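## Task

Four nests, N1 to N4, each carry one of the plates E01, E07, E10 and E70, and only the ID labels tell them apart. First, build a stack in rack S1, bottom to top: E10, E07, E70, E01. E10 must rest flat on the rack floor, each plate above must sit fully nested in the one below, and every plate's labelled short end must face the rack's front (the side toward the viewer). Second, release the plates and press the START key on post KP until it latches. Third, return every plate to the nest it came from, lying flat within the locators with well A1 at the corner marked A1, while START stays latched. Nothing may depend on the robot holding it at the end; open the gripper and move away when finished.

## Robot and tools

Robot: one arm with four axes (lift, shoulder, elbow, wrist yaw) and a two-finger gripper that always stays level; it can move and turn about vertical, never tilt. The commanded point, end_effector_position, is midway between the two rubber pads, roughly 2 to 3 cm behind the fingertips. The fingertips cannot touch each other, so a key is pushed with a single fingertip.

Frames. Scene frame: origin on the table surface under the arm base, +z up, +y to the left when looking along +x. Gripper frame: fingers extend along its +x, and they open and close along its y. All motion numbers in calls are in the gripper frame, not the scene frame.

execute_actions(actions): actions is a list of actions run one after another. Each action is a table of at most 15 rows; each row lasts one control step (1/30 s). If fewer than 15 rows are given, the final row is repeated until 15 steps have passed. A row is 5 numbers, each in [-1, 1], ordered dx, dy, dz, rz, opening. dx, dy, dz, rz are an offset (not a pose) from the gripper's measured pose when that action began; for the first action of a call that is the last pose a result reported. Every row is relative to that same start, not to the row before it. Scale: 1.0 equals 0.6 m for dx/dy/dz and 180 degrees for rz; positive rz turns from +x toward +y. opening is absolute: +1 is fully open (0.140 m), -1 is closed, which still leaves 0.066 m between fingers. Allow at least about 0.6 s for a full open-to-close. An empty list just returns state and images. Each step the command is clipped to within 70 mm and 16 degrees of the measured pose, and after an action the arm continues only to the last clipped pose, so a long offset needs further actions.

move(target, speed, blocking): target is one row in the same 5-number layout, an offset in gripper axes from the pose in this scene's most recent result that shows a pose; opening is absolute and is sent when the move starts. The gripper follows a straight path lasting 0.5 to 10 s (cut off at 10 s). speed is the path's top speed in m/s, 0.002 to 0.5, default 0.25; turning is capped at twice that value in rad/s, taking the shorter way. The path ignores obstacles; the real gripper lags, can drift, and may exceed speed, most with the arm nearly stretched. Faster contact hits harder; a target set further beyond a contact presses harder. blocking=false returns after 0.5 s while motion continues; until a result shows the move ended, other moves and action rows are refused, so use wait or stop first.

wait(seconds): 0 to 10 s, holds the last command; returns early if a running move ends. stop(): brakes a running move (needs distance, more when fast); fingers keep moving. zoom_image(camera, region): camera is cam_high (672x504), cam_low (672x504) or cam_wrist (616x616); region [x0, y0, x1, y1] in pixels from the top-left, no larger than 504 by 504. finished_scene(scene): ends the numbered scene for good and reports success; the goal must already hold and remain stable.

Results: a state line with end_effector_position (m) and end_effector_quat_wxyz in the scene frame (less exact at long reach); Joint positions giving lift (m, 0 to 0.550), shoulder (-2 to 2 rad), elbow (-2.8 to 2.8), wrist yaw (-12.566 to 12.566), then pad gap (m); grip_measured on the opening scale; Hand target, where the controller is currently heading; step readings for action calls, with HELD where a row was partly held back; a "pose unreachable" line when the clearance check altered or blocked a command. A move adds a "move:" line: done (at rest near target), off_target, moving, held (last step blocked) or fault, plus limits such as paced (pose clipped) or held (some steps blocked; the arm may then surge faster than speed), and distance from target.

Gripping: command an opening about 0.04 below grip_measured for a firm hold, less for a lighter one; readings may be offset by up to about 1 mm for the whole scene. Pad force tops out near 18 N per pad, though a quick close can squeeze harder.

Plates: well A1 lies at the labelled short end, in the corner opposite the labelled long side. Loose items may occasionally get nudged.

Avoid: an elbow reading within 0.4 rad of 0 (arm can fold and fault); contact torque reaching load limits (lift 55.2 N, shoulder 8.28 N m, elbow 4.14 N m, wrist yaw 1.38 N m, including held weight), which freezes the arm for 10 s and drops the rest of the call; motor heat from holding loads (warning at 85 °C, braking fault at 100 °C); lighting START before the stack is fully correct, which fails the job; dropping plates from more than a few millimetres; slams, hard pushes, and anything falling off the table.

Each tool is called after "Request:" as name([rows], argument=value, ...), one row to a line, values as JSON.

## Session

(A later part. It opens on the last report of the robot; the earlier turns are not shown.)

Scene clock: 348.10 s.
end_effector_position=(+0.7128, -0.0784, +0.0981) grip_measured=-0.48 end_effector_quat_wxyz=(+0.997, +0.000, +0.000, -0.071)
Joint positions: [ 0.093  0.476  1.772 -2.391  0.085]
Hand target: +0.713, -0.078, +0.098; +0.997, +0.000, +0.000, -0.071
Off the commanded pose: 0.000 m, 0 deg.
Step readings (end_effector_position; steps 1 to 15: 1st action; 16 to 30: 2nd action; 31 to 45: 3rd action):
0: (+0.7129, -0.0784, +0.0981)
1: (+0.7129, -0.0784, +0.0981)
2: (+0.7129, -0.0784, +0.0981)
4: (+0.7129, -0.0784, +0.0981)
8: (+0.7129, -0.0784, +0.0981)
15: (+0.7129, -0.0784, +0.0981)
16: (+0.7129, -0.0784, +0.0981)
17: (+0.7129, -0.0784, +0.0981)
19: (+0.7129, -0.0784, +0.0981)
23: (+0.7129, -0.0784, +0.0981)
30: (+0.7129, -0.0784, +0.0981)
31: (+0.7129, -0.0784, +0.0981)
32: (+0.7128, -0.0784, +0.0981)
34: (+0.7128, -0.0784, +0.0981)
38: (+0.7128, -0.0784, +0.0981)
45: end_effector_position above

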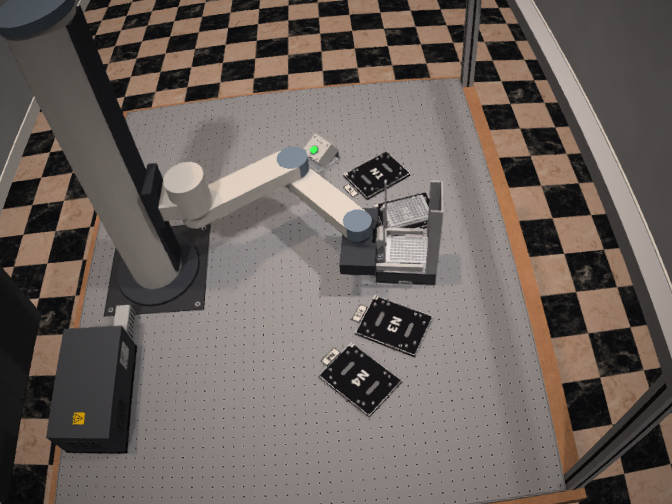

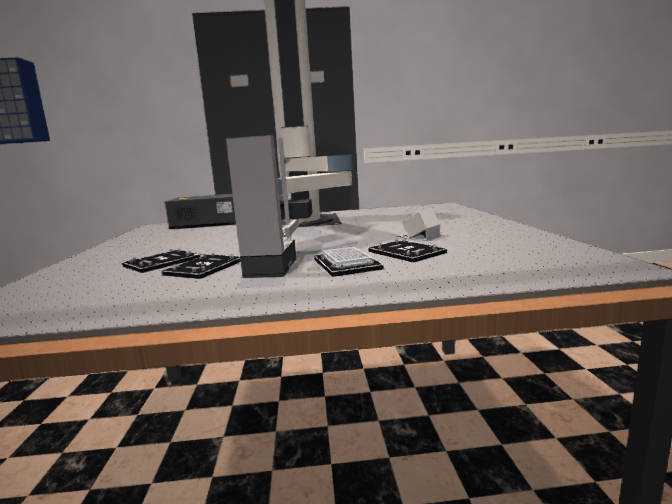

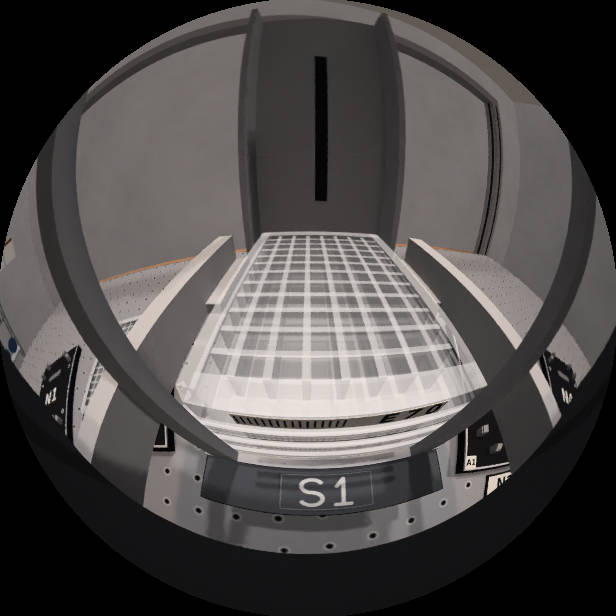

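Request:
move(target=[0,0.0002,-0.0248,0,-0.54], speed=0.02)

Request:
execute_actions([
  [[0,0,0,0,0.1]],
  [[0,0,0.04,0,0.1]],
])

Request:
move(target=[-0.25,0,0.0502,0,0.1])

Request:
move(target=[-0.0587,0.2011,0,0.113,0.1])

Request:
move(target=[0.28,0,0,0,0.1])

Scene clock: 358.90 s.
end_effector_position=(+0.6516, -0.2490, +0.0309) grip_measured=-0.48 end_effector_quat_wxyz=(+0.969, +0.000, +0.000, -0.246)
Joint positions: [ 0.026  0.161  1.737 -2.396  0.085]
Hand target: +0.652, -0.249, +0.031; +0.969, +0.000, +0.000, -0.246
Off the commanded pose: 0.000 m, 0 deg.
move: done

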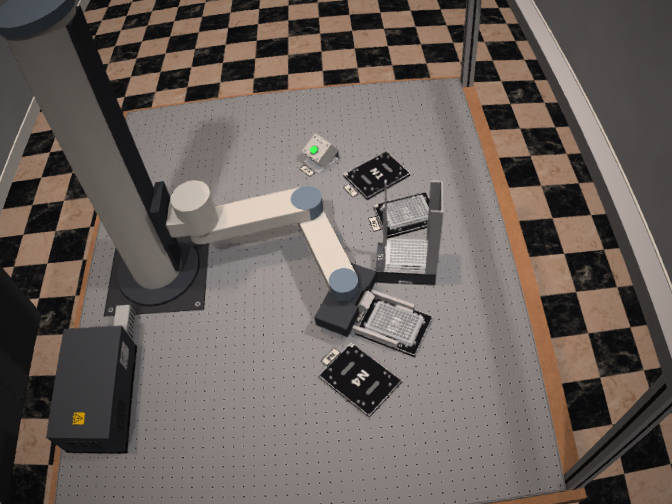

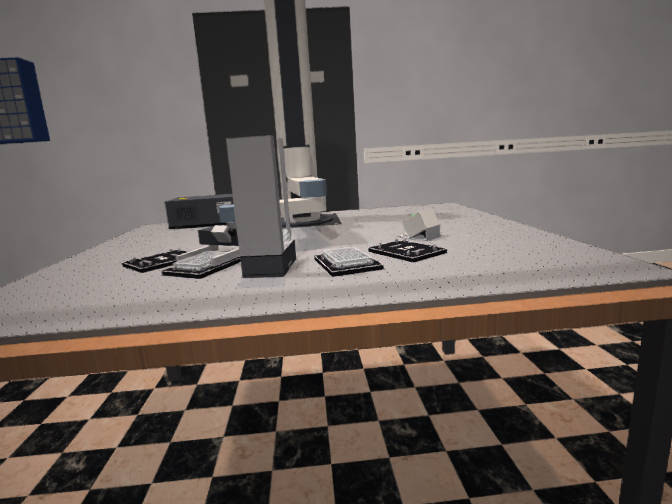

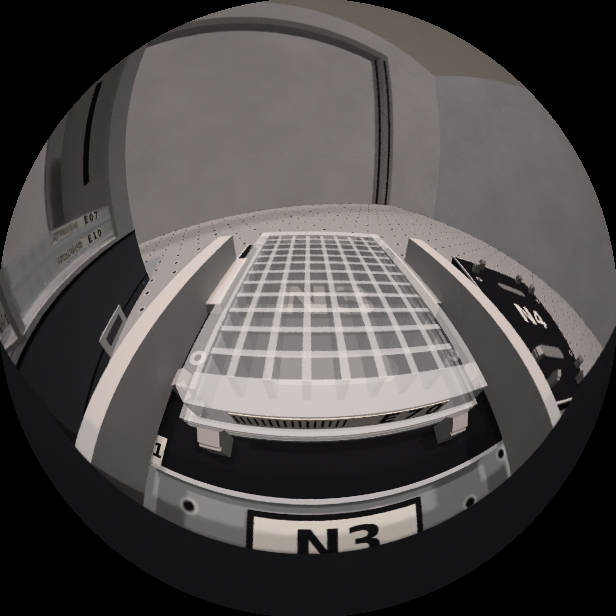

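Scene clock: 359.90 s.
end_effector_position=(+0.6516, -0.2491, +0.0550) grip_measured=+0.10 end_effector_quat_wxyz=(+0.969, +0.000, +0.000, -0.246)
Joint positions: [ 0.05   0.161  1.737 -2.396  0.107]
Hand target: +0.652, -0.249, +0.055; +0.969, +0.000, +0.000, -0.246
Off the commanded pose: 0.000 m, 0 deg.
Step readings (end_effector_position; steps 1 to 15: 1st action; 16 to 30: 2nd action):
0: (+0.6516, -0.2490, +0.0309)
1: (+0.6516, -0.2490, +0.0309)
2: (+0.6516, -0.2491, +0.0309)
4: (+0.6516, -0.2491, +0.0309)
8: (+0.6516, -0.2491, +0.0309)
15: (+0.6516, -0.2491, +0.0309)
16: (+0.6516, -0.2491, +0.0309)
17: (+0.6516, -0.2491, +0.0317)
19: (+0.6516, -0.2491, +0.0389)
23: (+0.6516, -0.2491, +0.0552)
30: end_effector_position above

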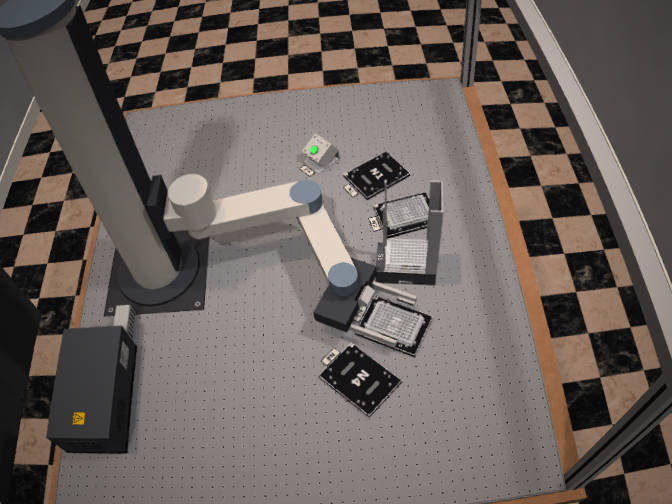

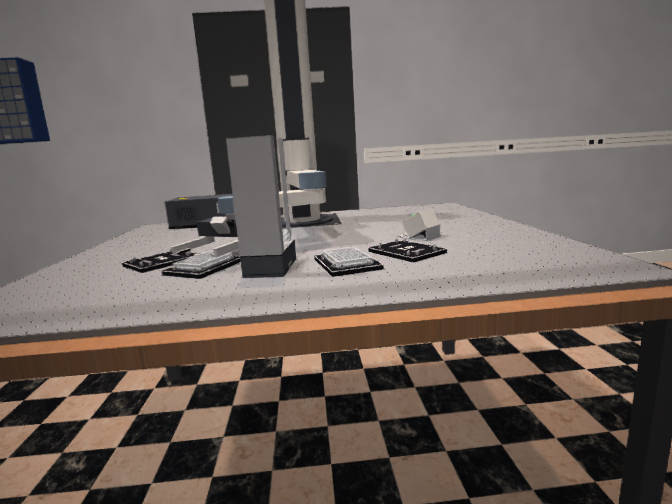

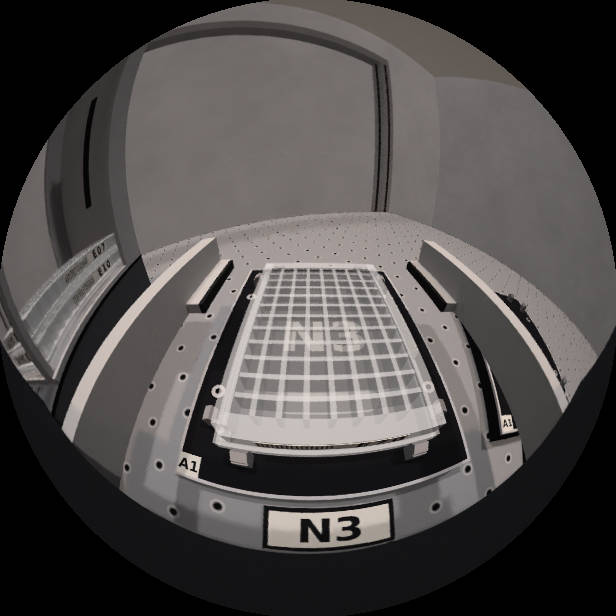

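Scene clock: 360.93 s.
end_effector_position=(+0.5198, -0.1774, +0.0851) grip_measured=+0.10 end_effector_quat_wxyz=(+0.969, +0.000, +0.000, -0.246)
Joint positions: [ 0.08   0.474  0.982 -1.955  0.107]
Hand target: +0.520, -0.177, +0.085; +0.969, +0.000, +0.000, -0.246
Off the commanded pose: 0.000 m, 0 deg.
move: done

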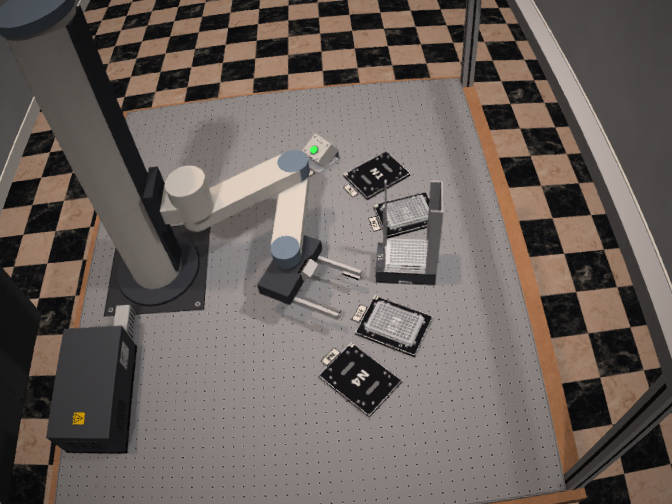

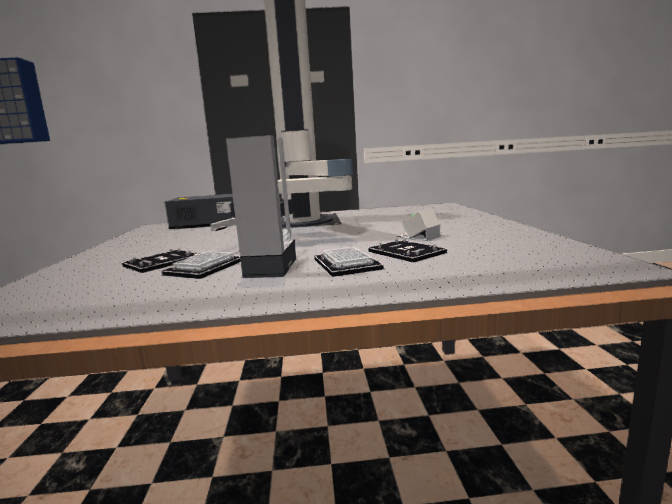

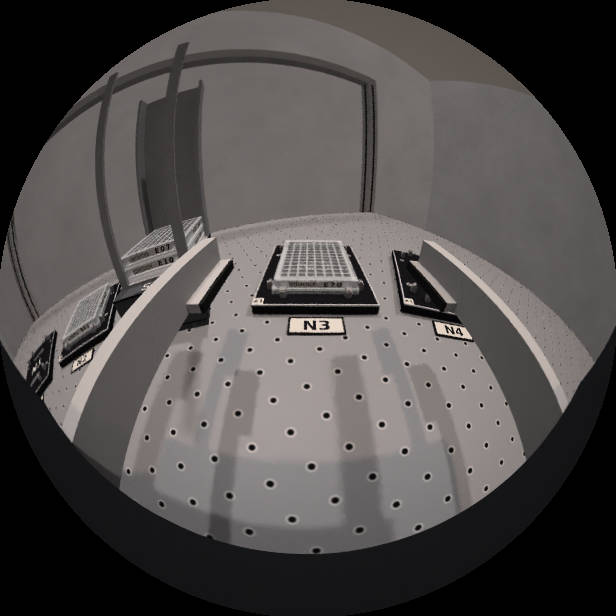

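Scene clock: 362.00 s.
end_effector_position=(+0.5466, -0.0544, +0.0851) grip_measured=+0.10 end_effector_quat_wxyz=(+0.997, +0.000, +0.000, -0.071)
Joint positions: [ 0.08   0.807  0.928 -1.877  0.107]
Hand target: +0.547, -0.055, +0.085; +0.997, +0.000, +0.000, -0.071
Off the commanded pose: 0.000 m, 0 deg.
move: done

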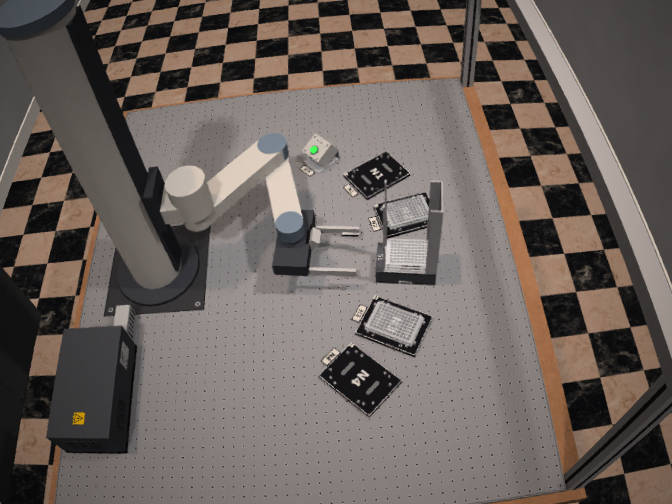

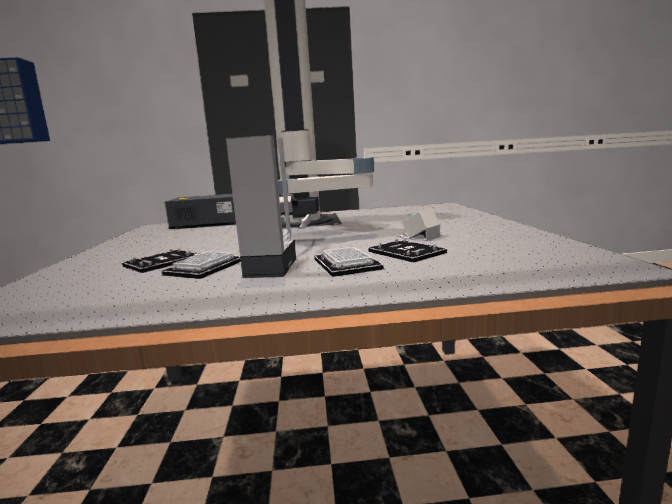

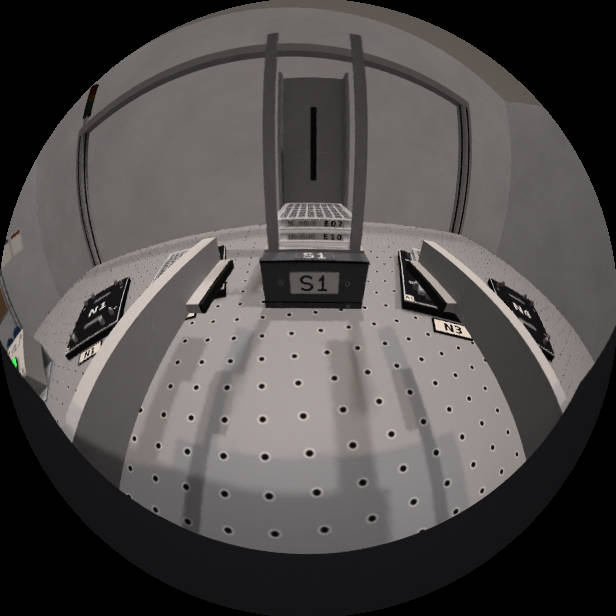

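Scene clock: 363.13 s.
end_effector_position=(+0.7128, -0.0783, +0.0851) grip_measured=+0.10 end_effector_quat_wxyz=(+0.997, +0.000, +0.000, -0.071)
Joint positions: [ 0.08   0.477  1.772 -2.39   0.107]
Hand target: +0.713, -0.078, +0.085; +0.997, +0.000, +0.000, -0.071
Off the commanded pose: 0.000 m, 0 deg.
move: done

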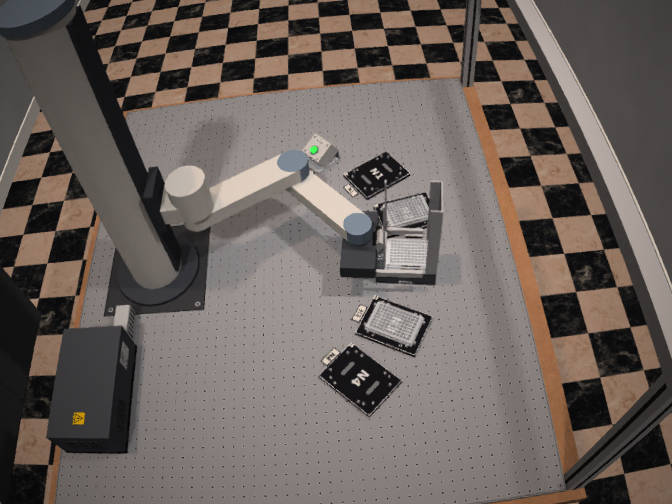

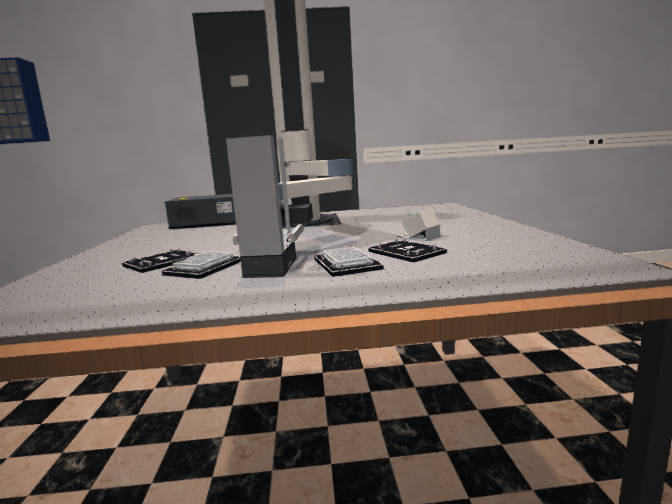

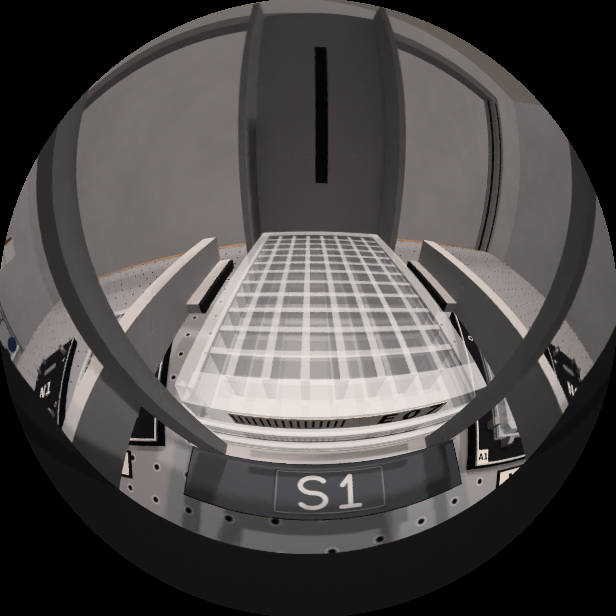

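Request:
execute_actions([
  [[0,-0.0002,0,0,-0.42]],
  [[0,0,0,0,-0.48]],
  [[0,0,0,0,-0.54]],
])

Request:
move(target=[0,0,0.4197,0,-0.54], speed=0.15)

Request:
move(target=[-0.1897,-0.5513,0,-0.2056,-0.54])

Request:
move(target=[0,0,-0.485,0,-0.54])

Scene clock: 368.57 s.
end_effector_position=(+0.7128, -0.0784, +0.0851) grip_measured=-0.48 end_effector_quat_wxyz=(+0.997, +0.000, +0.000, -0.071)
Joint positions: [ 0.08   0.476  1.772 -2.39   0.085]
Hand target: +0.713, -0.078, +0.085; +0.997, +0.000, +0.000, -0.071
Off the commanded pose: 0.000 m, 0 deg.
Step readings (end_effector_position; steps 1 to 15: 1st action; 16 to 30: 2nd action; 31 to 45: 3rd action):
0: (+0.7128, -0.0783, +0.0851)
1: (+0.7128, -0.0783, +0.0851)
2: (+0.7128, -0.0784, +0.0851)
4: (+0.7128, -0.0784, +0.0851)
8: (+0.7128, -0.0784, +0.0851)
15: (+0.7128, -0.0784, +0.0851)
16: (+0.7128, -0.0784, +0.0851)
17: (+0.7128, -0.0784, +0.0851)
19: (+0.7128, -0.0784, +0.0851)
23: (+0.7128, -0.0784, +0.0851)
30: (+0.7128, -0.0784, +0.0851)
31: (+0.7128, -0.0784, +0.0851)
32: (+0.7128, -0.0784, +0.0851)
34: (+0.7128, -0.0784, +0.0851)
38: (+0.7128, -0.0784, +0.0851)
45: end_effector_position above

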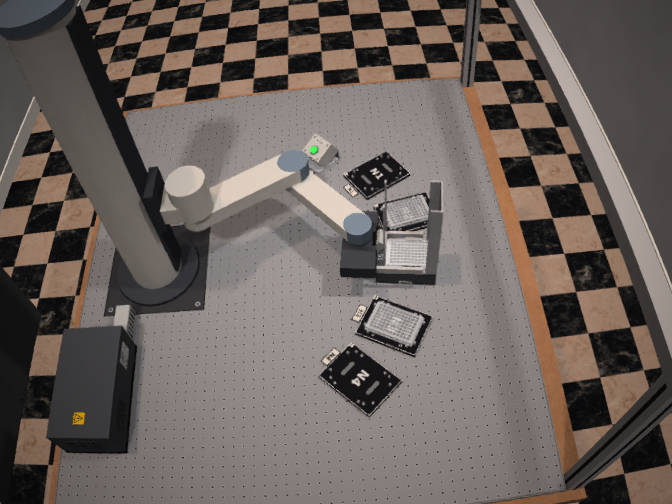

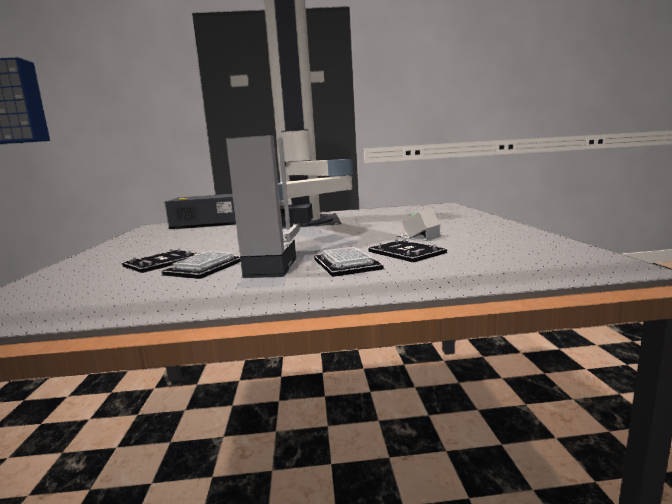

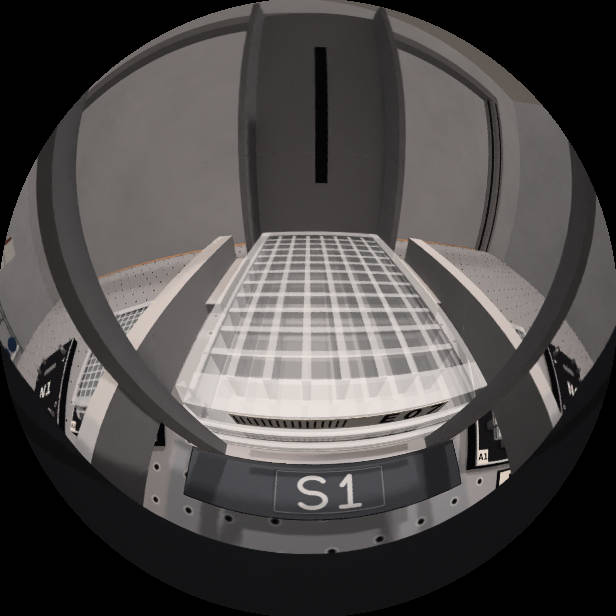

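Scene clock: 370.60 s.
end_effector_position=(+0.7128, -0.0784, +0.3370) grip_measured=-0.48 end_effector_quat_wxyz=(+0.997, +0.000, +0.000, -0.071)
Joint positions: [ 0.332  0.476  1.772 -2.39   0.085]
Hand target: +0.713, -0.078, +0.337; +0.997, +0.000, +0.000, -0.071
Off the commanded pose: 0.000 m, 0 deg.
move: done

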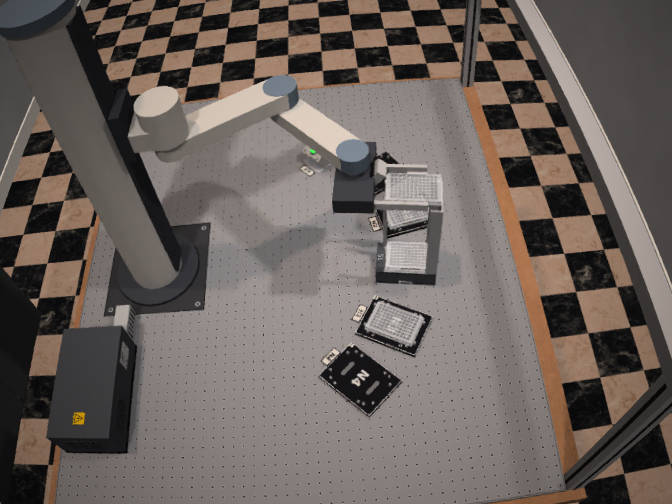

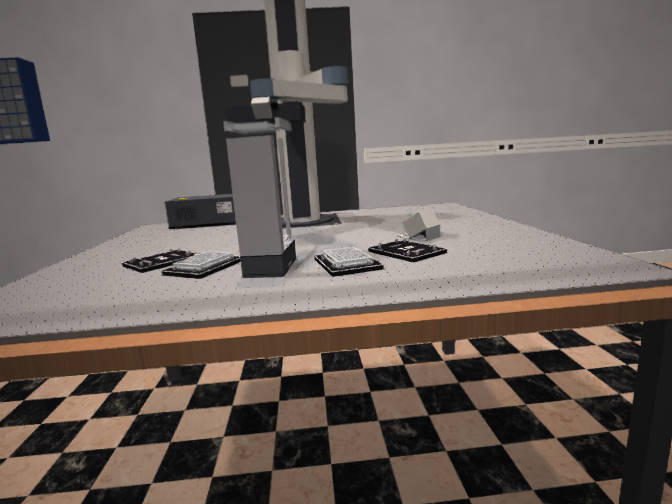

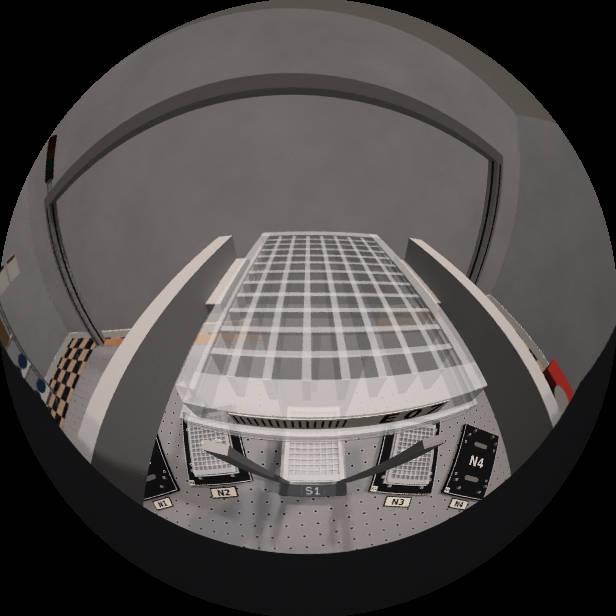

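Scene clock: 372.40 s.
end_effector_position=(+0.5532, -0.3898, +0.3370) grip_measured=-0.48 end_effector_quat_wxyz=(+0.923, +0.000, +0.000, -0.384)
Joint positions: [ 0.332 -0.182  1.769 -2.375  0.085]
Hand target: +0.553, -0.390, +0.337; +0.923, +0.000, +0.000, -0.384
Off the commanded pose: 0.000 m, 0 deg.
move: done

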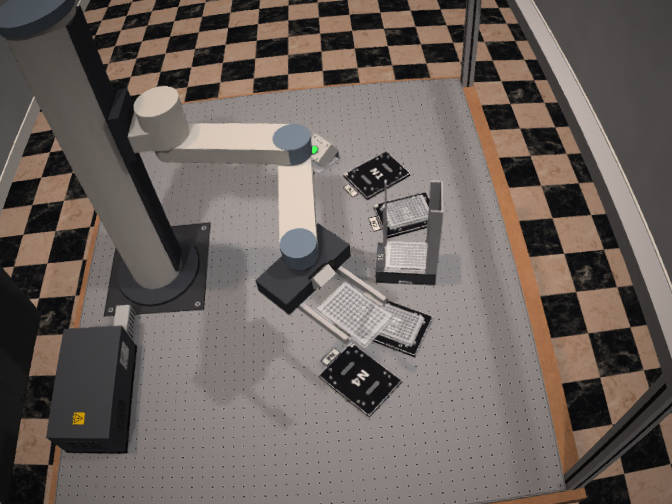

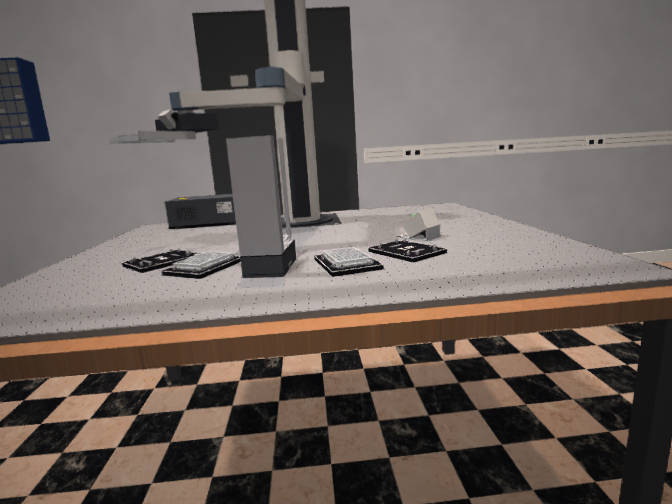

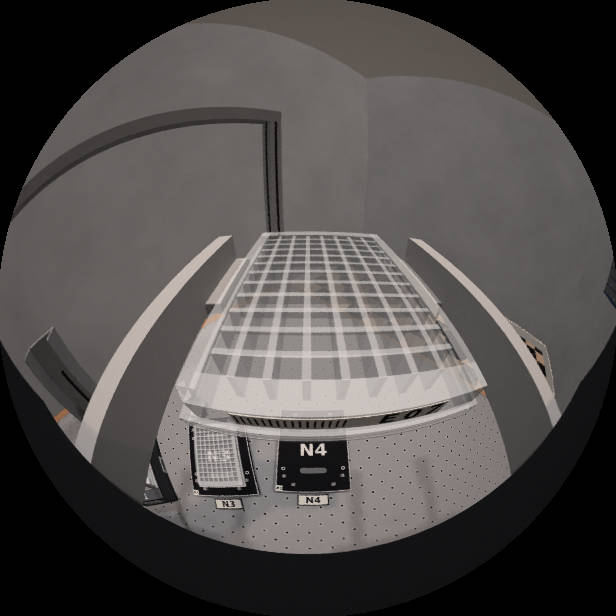

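Scene clock: 373.97 s.
end_effector_position=(+0.5531, -0.3898, +0.0459) grip_measured=-0.48 end_effector_quat_wxyz=(+0.923, +0.000, +0.000, -0.384)
Joint positions: [ 0.041 -0.182  1.769 -2.375  0.085]
Hand target: +0.553, -0.390, +0.046; +0.923, +0.000, +0.000, -0.384
Off the commanded pose: 0.000 m, 0 deg.
move: done

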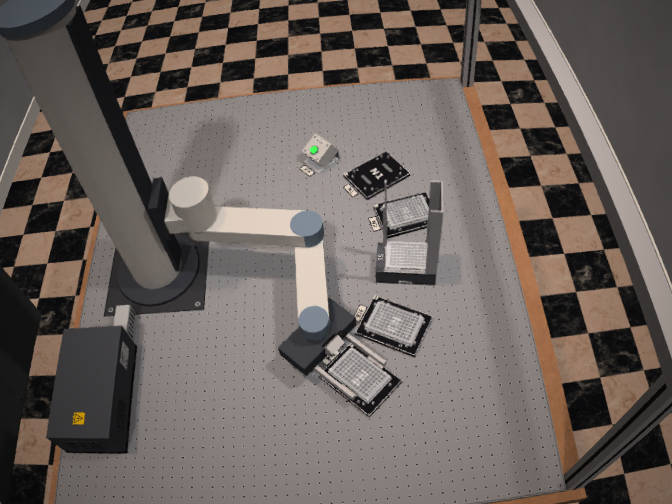

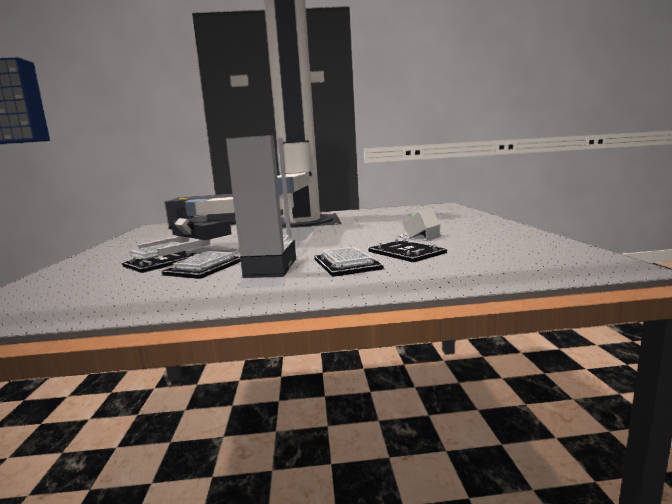

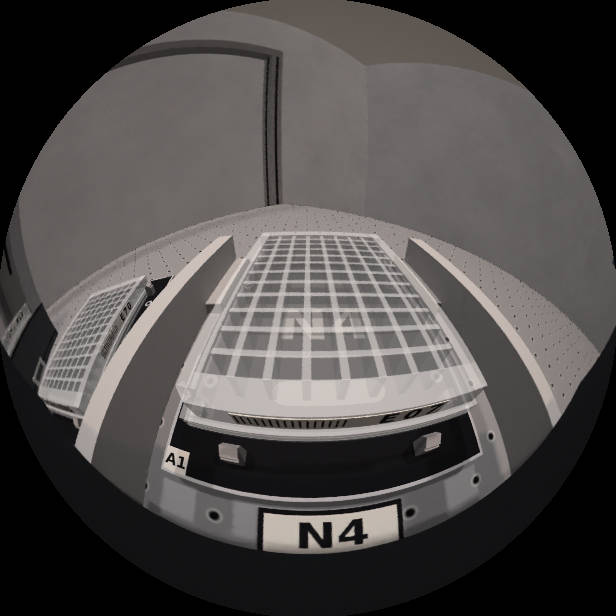

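Request:
move(target=[0,0,-0.0248,0,-0.54], speed=0.02)

Request:
execute_actions([
  [[0,0,0,0,0.1]],
  [[0,0,0.05,0,0.1]],
])

Request:
move(target=[-0.4038,0.3865,0.03,0.2056,0.1])

Request:
move(target=[0.28,0,-0.008,0,0.1])

Scene clock: 381.33 s.
end_effector_position=(+0.5531, -0.3898, +0.0310) grip_measured=-0.48 end_effector_quat_wxyz=(+0.923, +0.000, +0.000, -0.384)
Joint positions: [ 0.026 -0.182  1.769 -2.375  0.085]
Hand target: +0.553, -0.390, +0.031; +0.923, +0.000, +0.000, -0.384
Off the commanded pose: 0.000 m, 0 deg.
move: done

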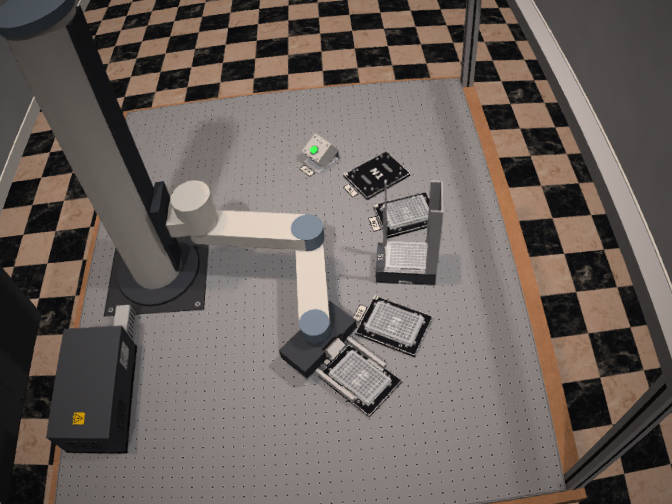

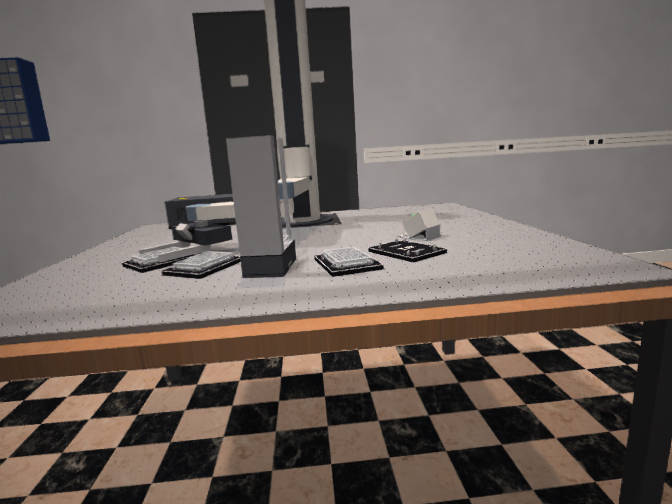

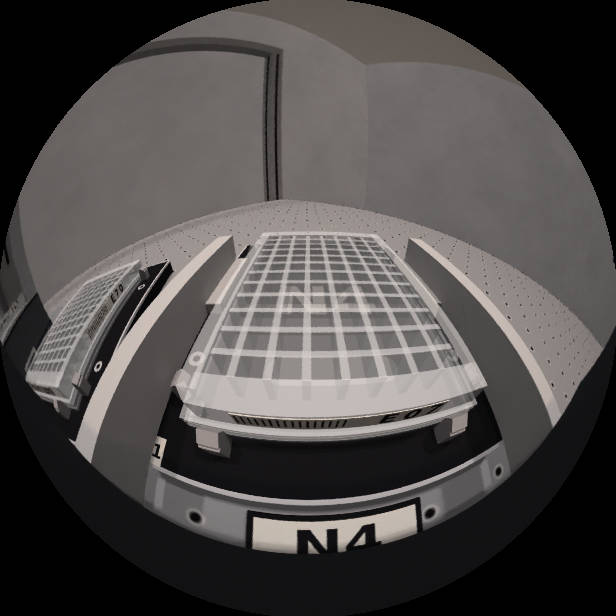

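Scene clock: 382.33 s.
end_effector_position=(+0.5532, -0.3898, +0.0610) grip_measured=+0.10 end_effector_quat_wxyz=(+0.923, +0.000, +0.000, -0.384)
Joint positions: [ 0.056 -0.182  1.769 -2.375  0.107]
Hand target: +0.553, -0.390, +0.061; +0.923, +0.000, +0.000, -0.384
Off the commanded pose: 0.000 m, 0 deg.
Step readings (end_effector_position; steps 1 to 15: 1st action; 16 to 30: 2nd action):
0: (+0.5531, -0.3898, +0.0310)
1: (+0.5531, -0.3898, +0.0310)
2: (+0.5531, -0.3898, +0.0310)
4: (+0.5531, -0.3898, +0.0310)
8: (+0.5531, -0.3898, +0.0310)
15: (+0.5531, -0.3898, +0.0310)
16: (+0.5531, -0.3898, +0.0310)
17: (+0.5532, -0.3898, +0.0318)
19: (+0.5532, -0.3898, +0.0390)
23: (+0.5532, -0.3898, +0.0601)
30: end_effector_position above

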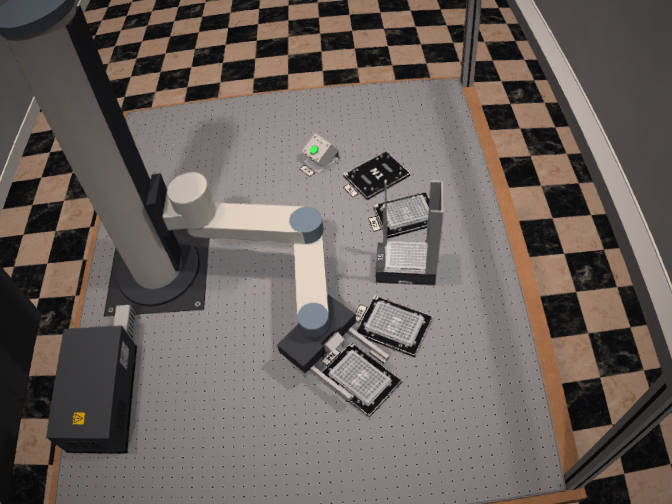

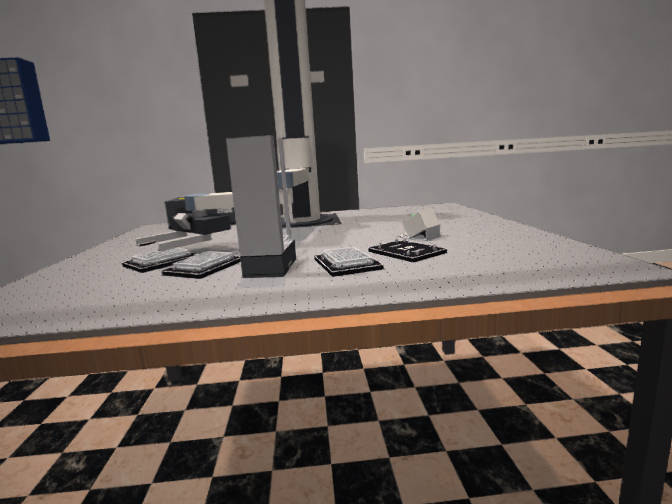

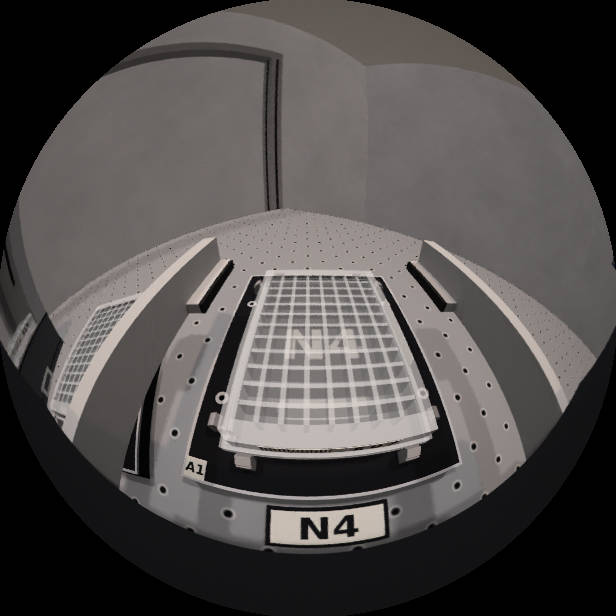

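Scene clock: 384.10 s.
end_effector_position=(+0.5469, -0.0543, +0.0790) grip_measured=+0.10 end_effector_quat_wxyz=(+0.998, +0.000, +0.000, -0.071)
Joint positions: [ 0.074  0.807  0.93  -1.877  0.107]
Hand target: +0.547, -0.054, +0.079; +0.997, +0.000, +0.000, -0.071
Off the commanded pose: 0.000 m, 0 deg.
move: done

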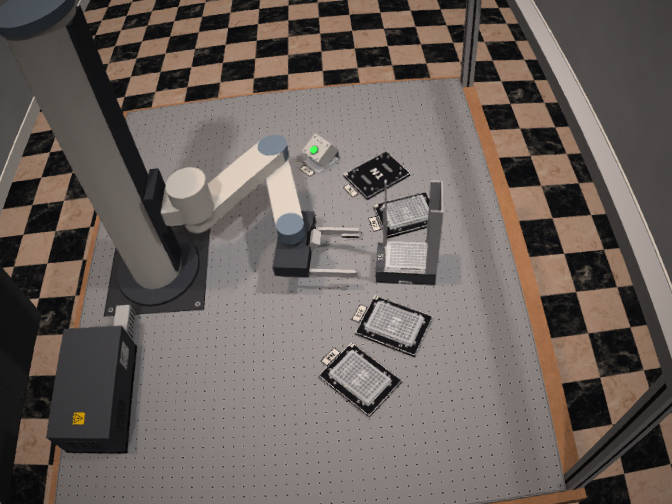

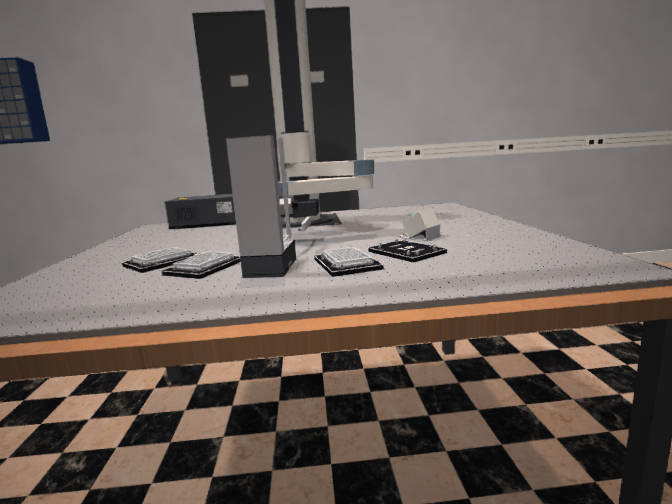

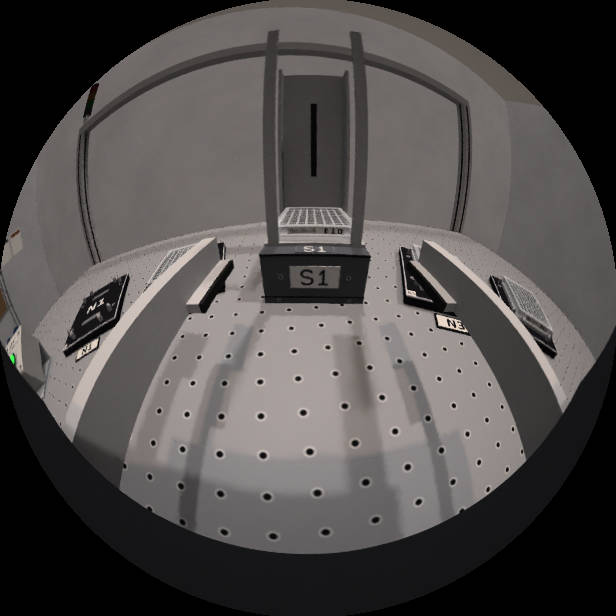

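Scene clock: 385.23 s.
end_effector_position=(+0.7132, -0.0780, +0.0742) grip_measured=+0.10 end_effector_quat_wxyz=(+0.998, +0.000, +0.000, -0.070)
Joint positions: [ 0.069  0.476  1.773 -2.391  0.107]
Hand target: +0.713, -0.078, +0.074; +0.998, +0.000, +0.000, -0.071
Off the commanded pose: 0.000 m, 0 deg.
move: done

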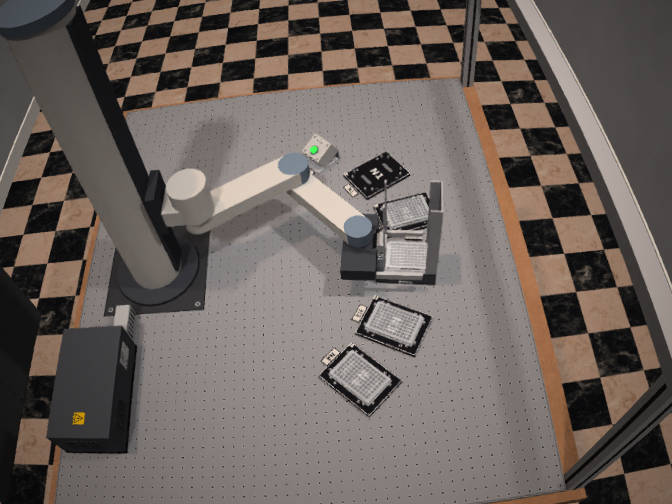

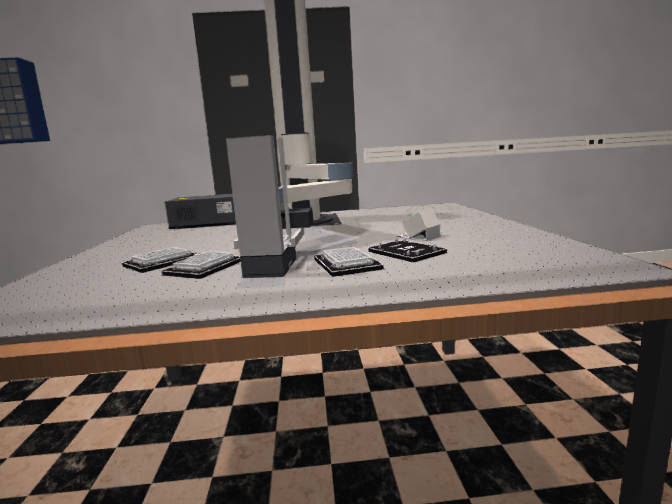

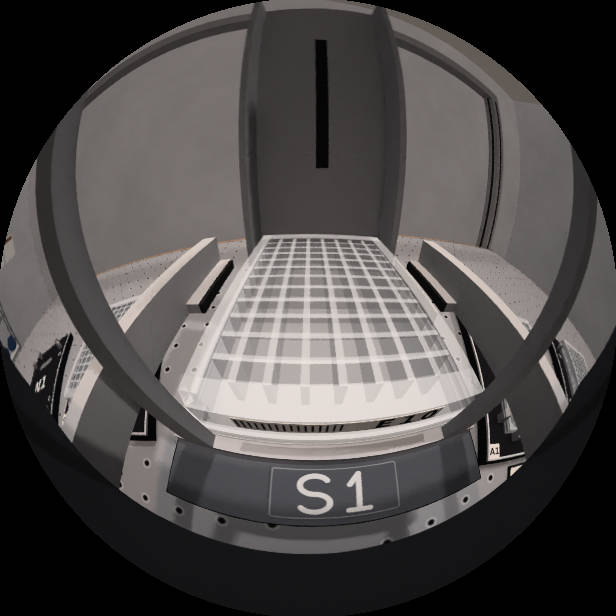

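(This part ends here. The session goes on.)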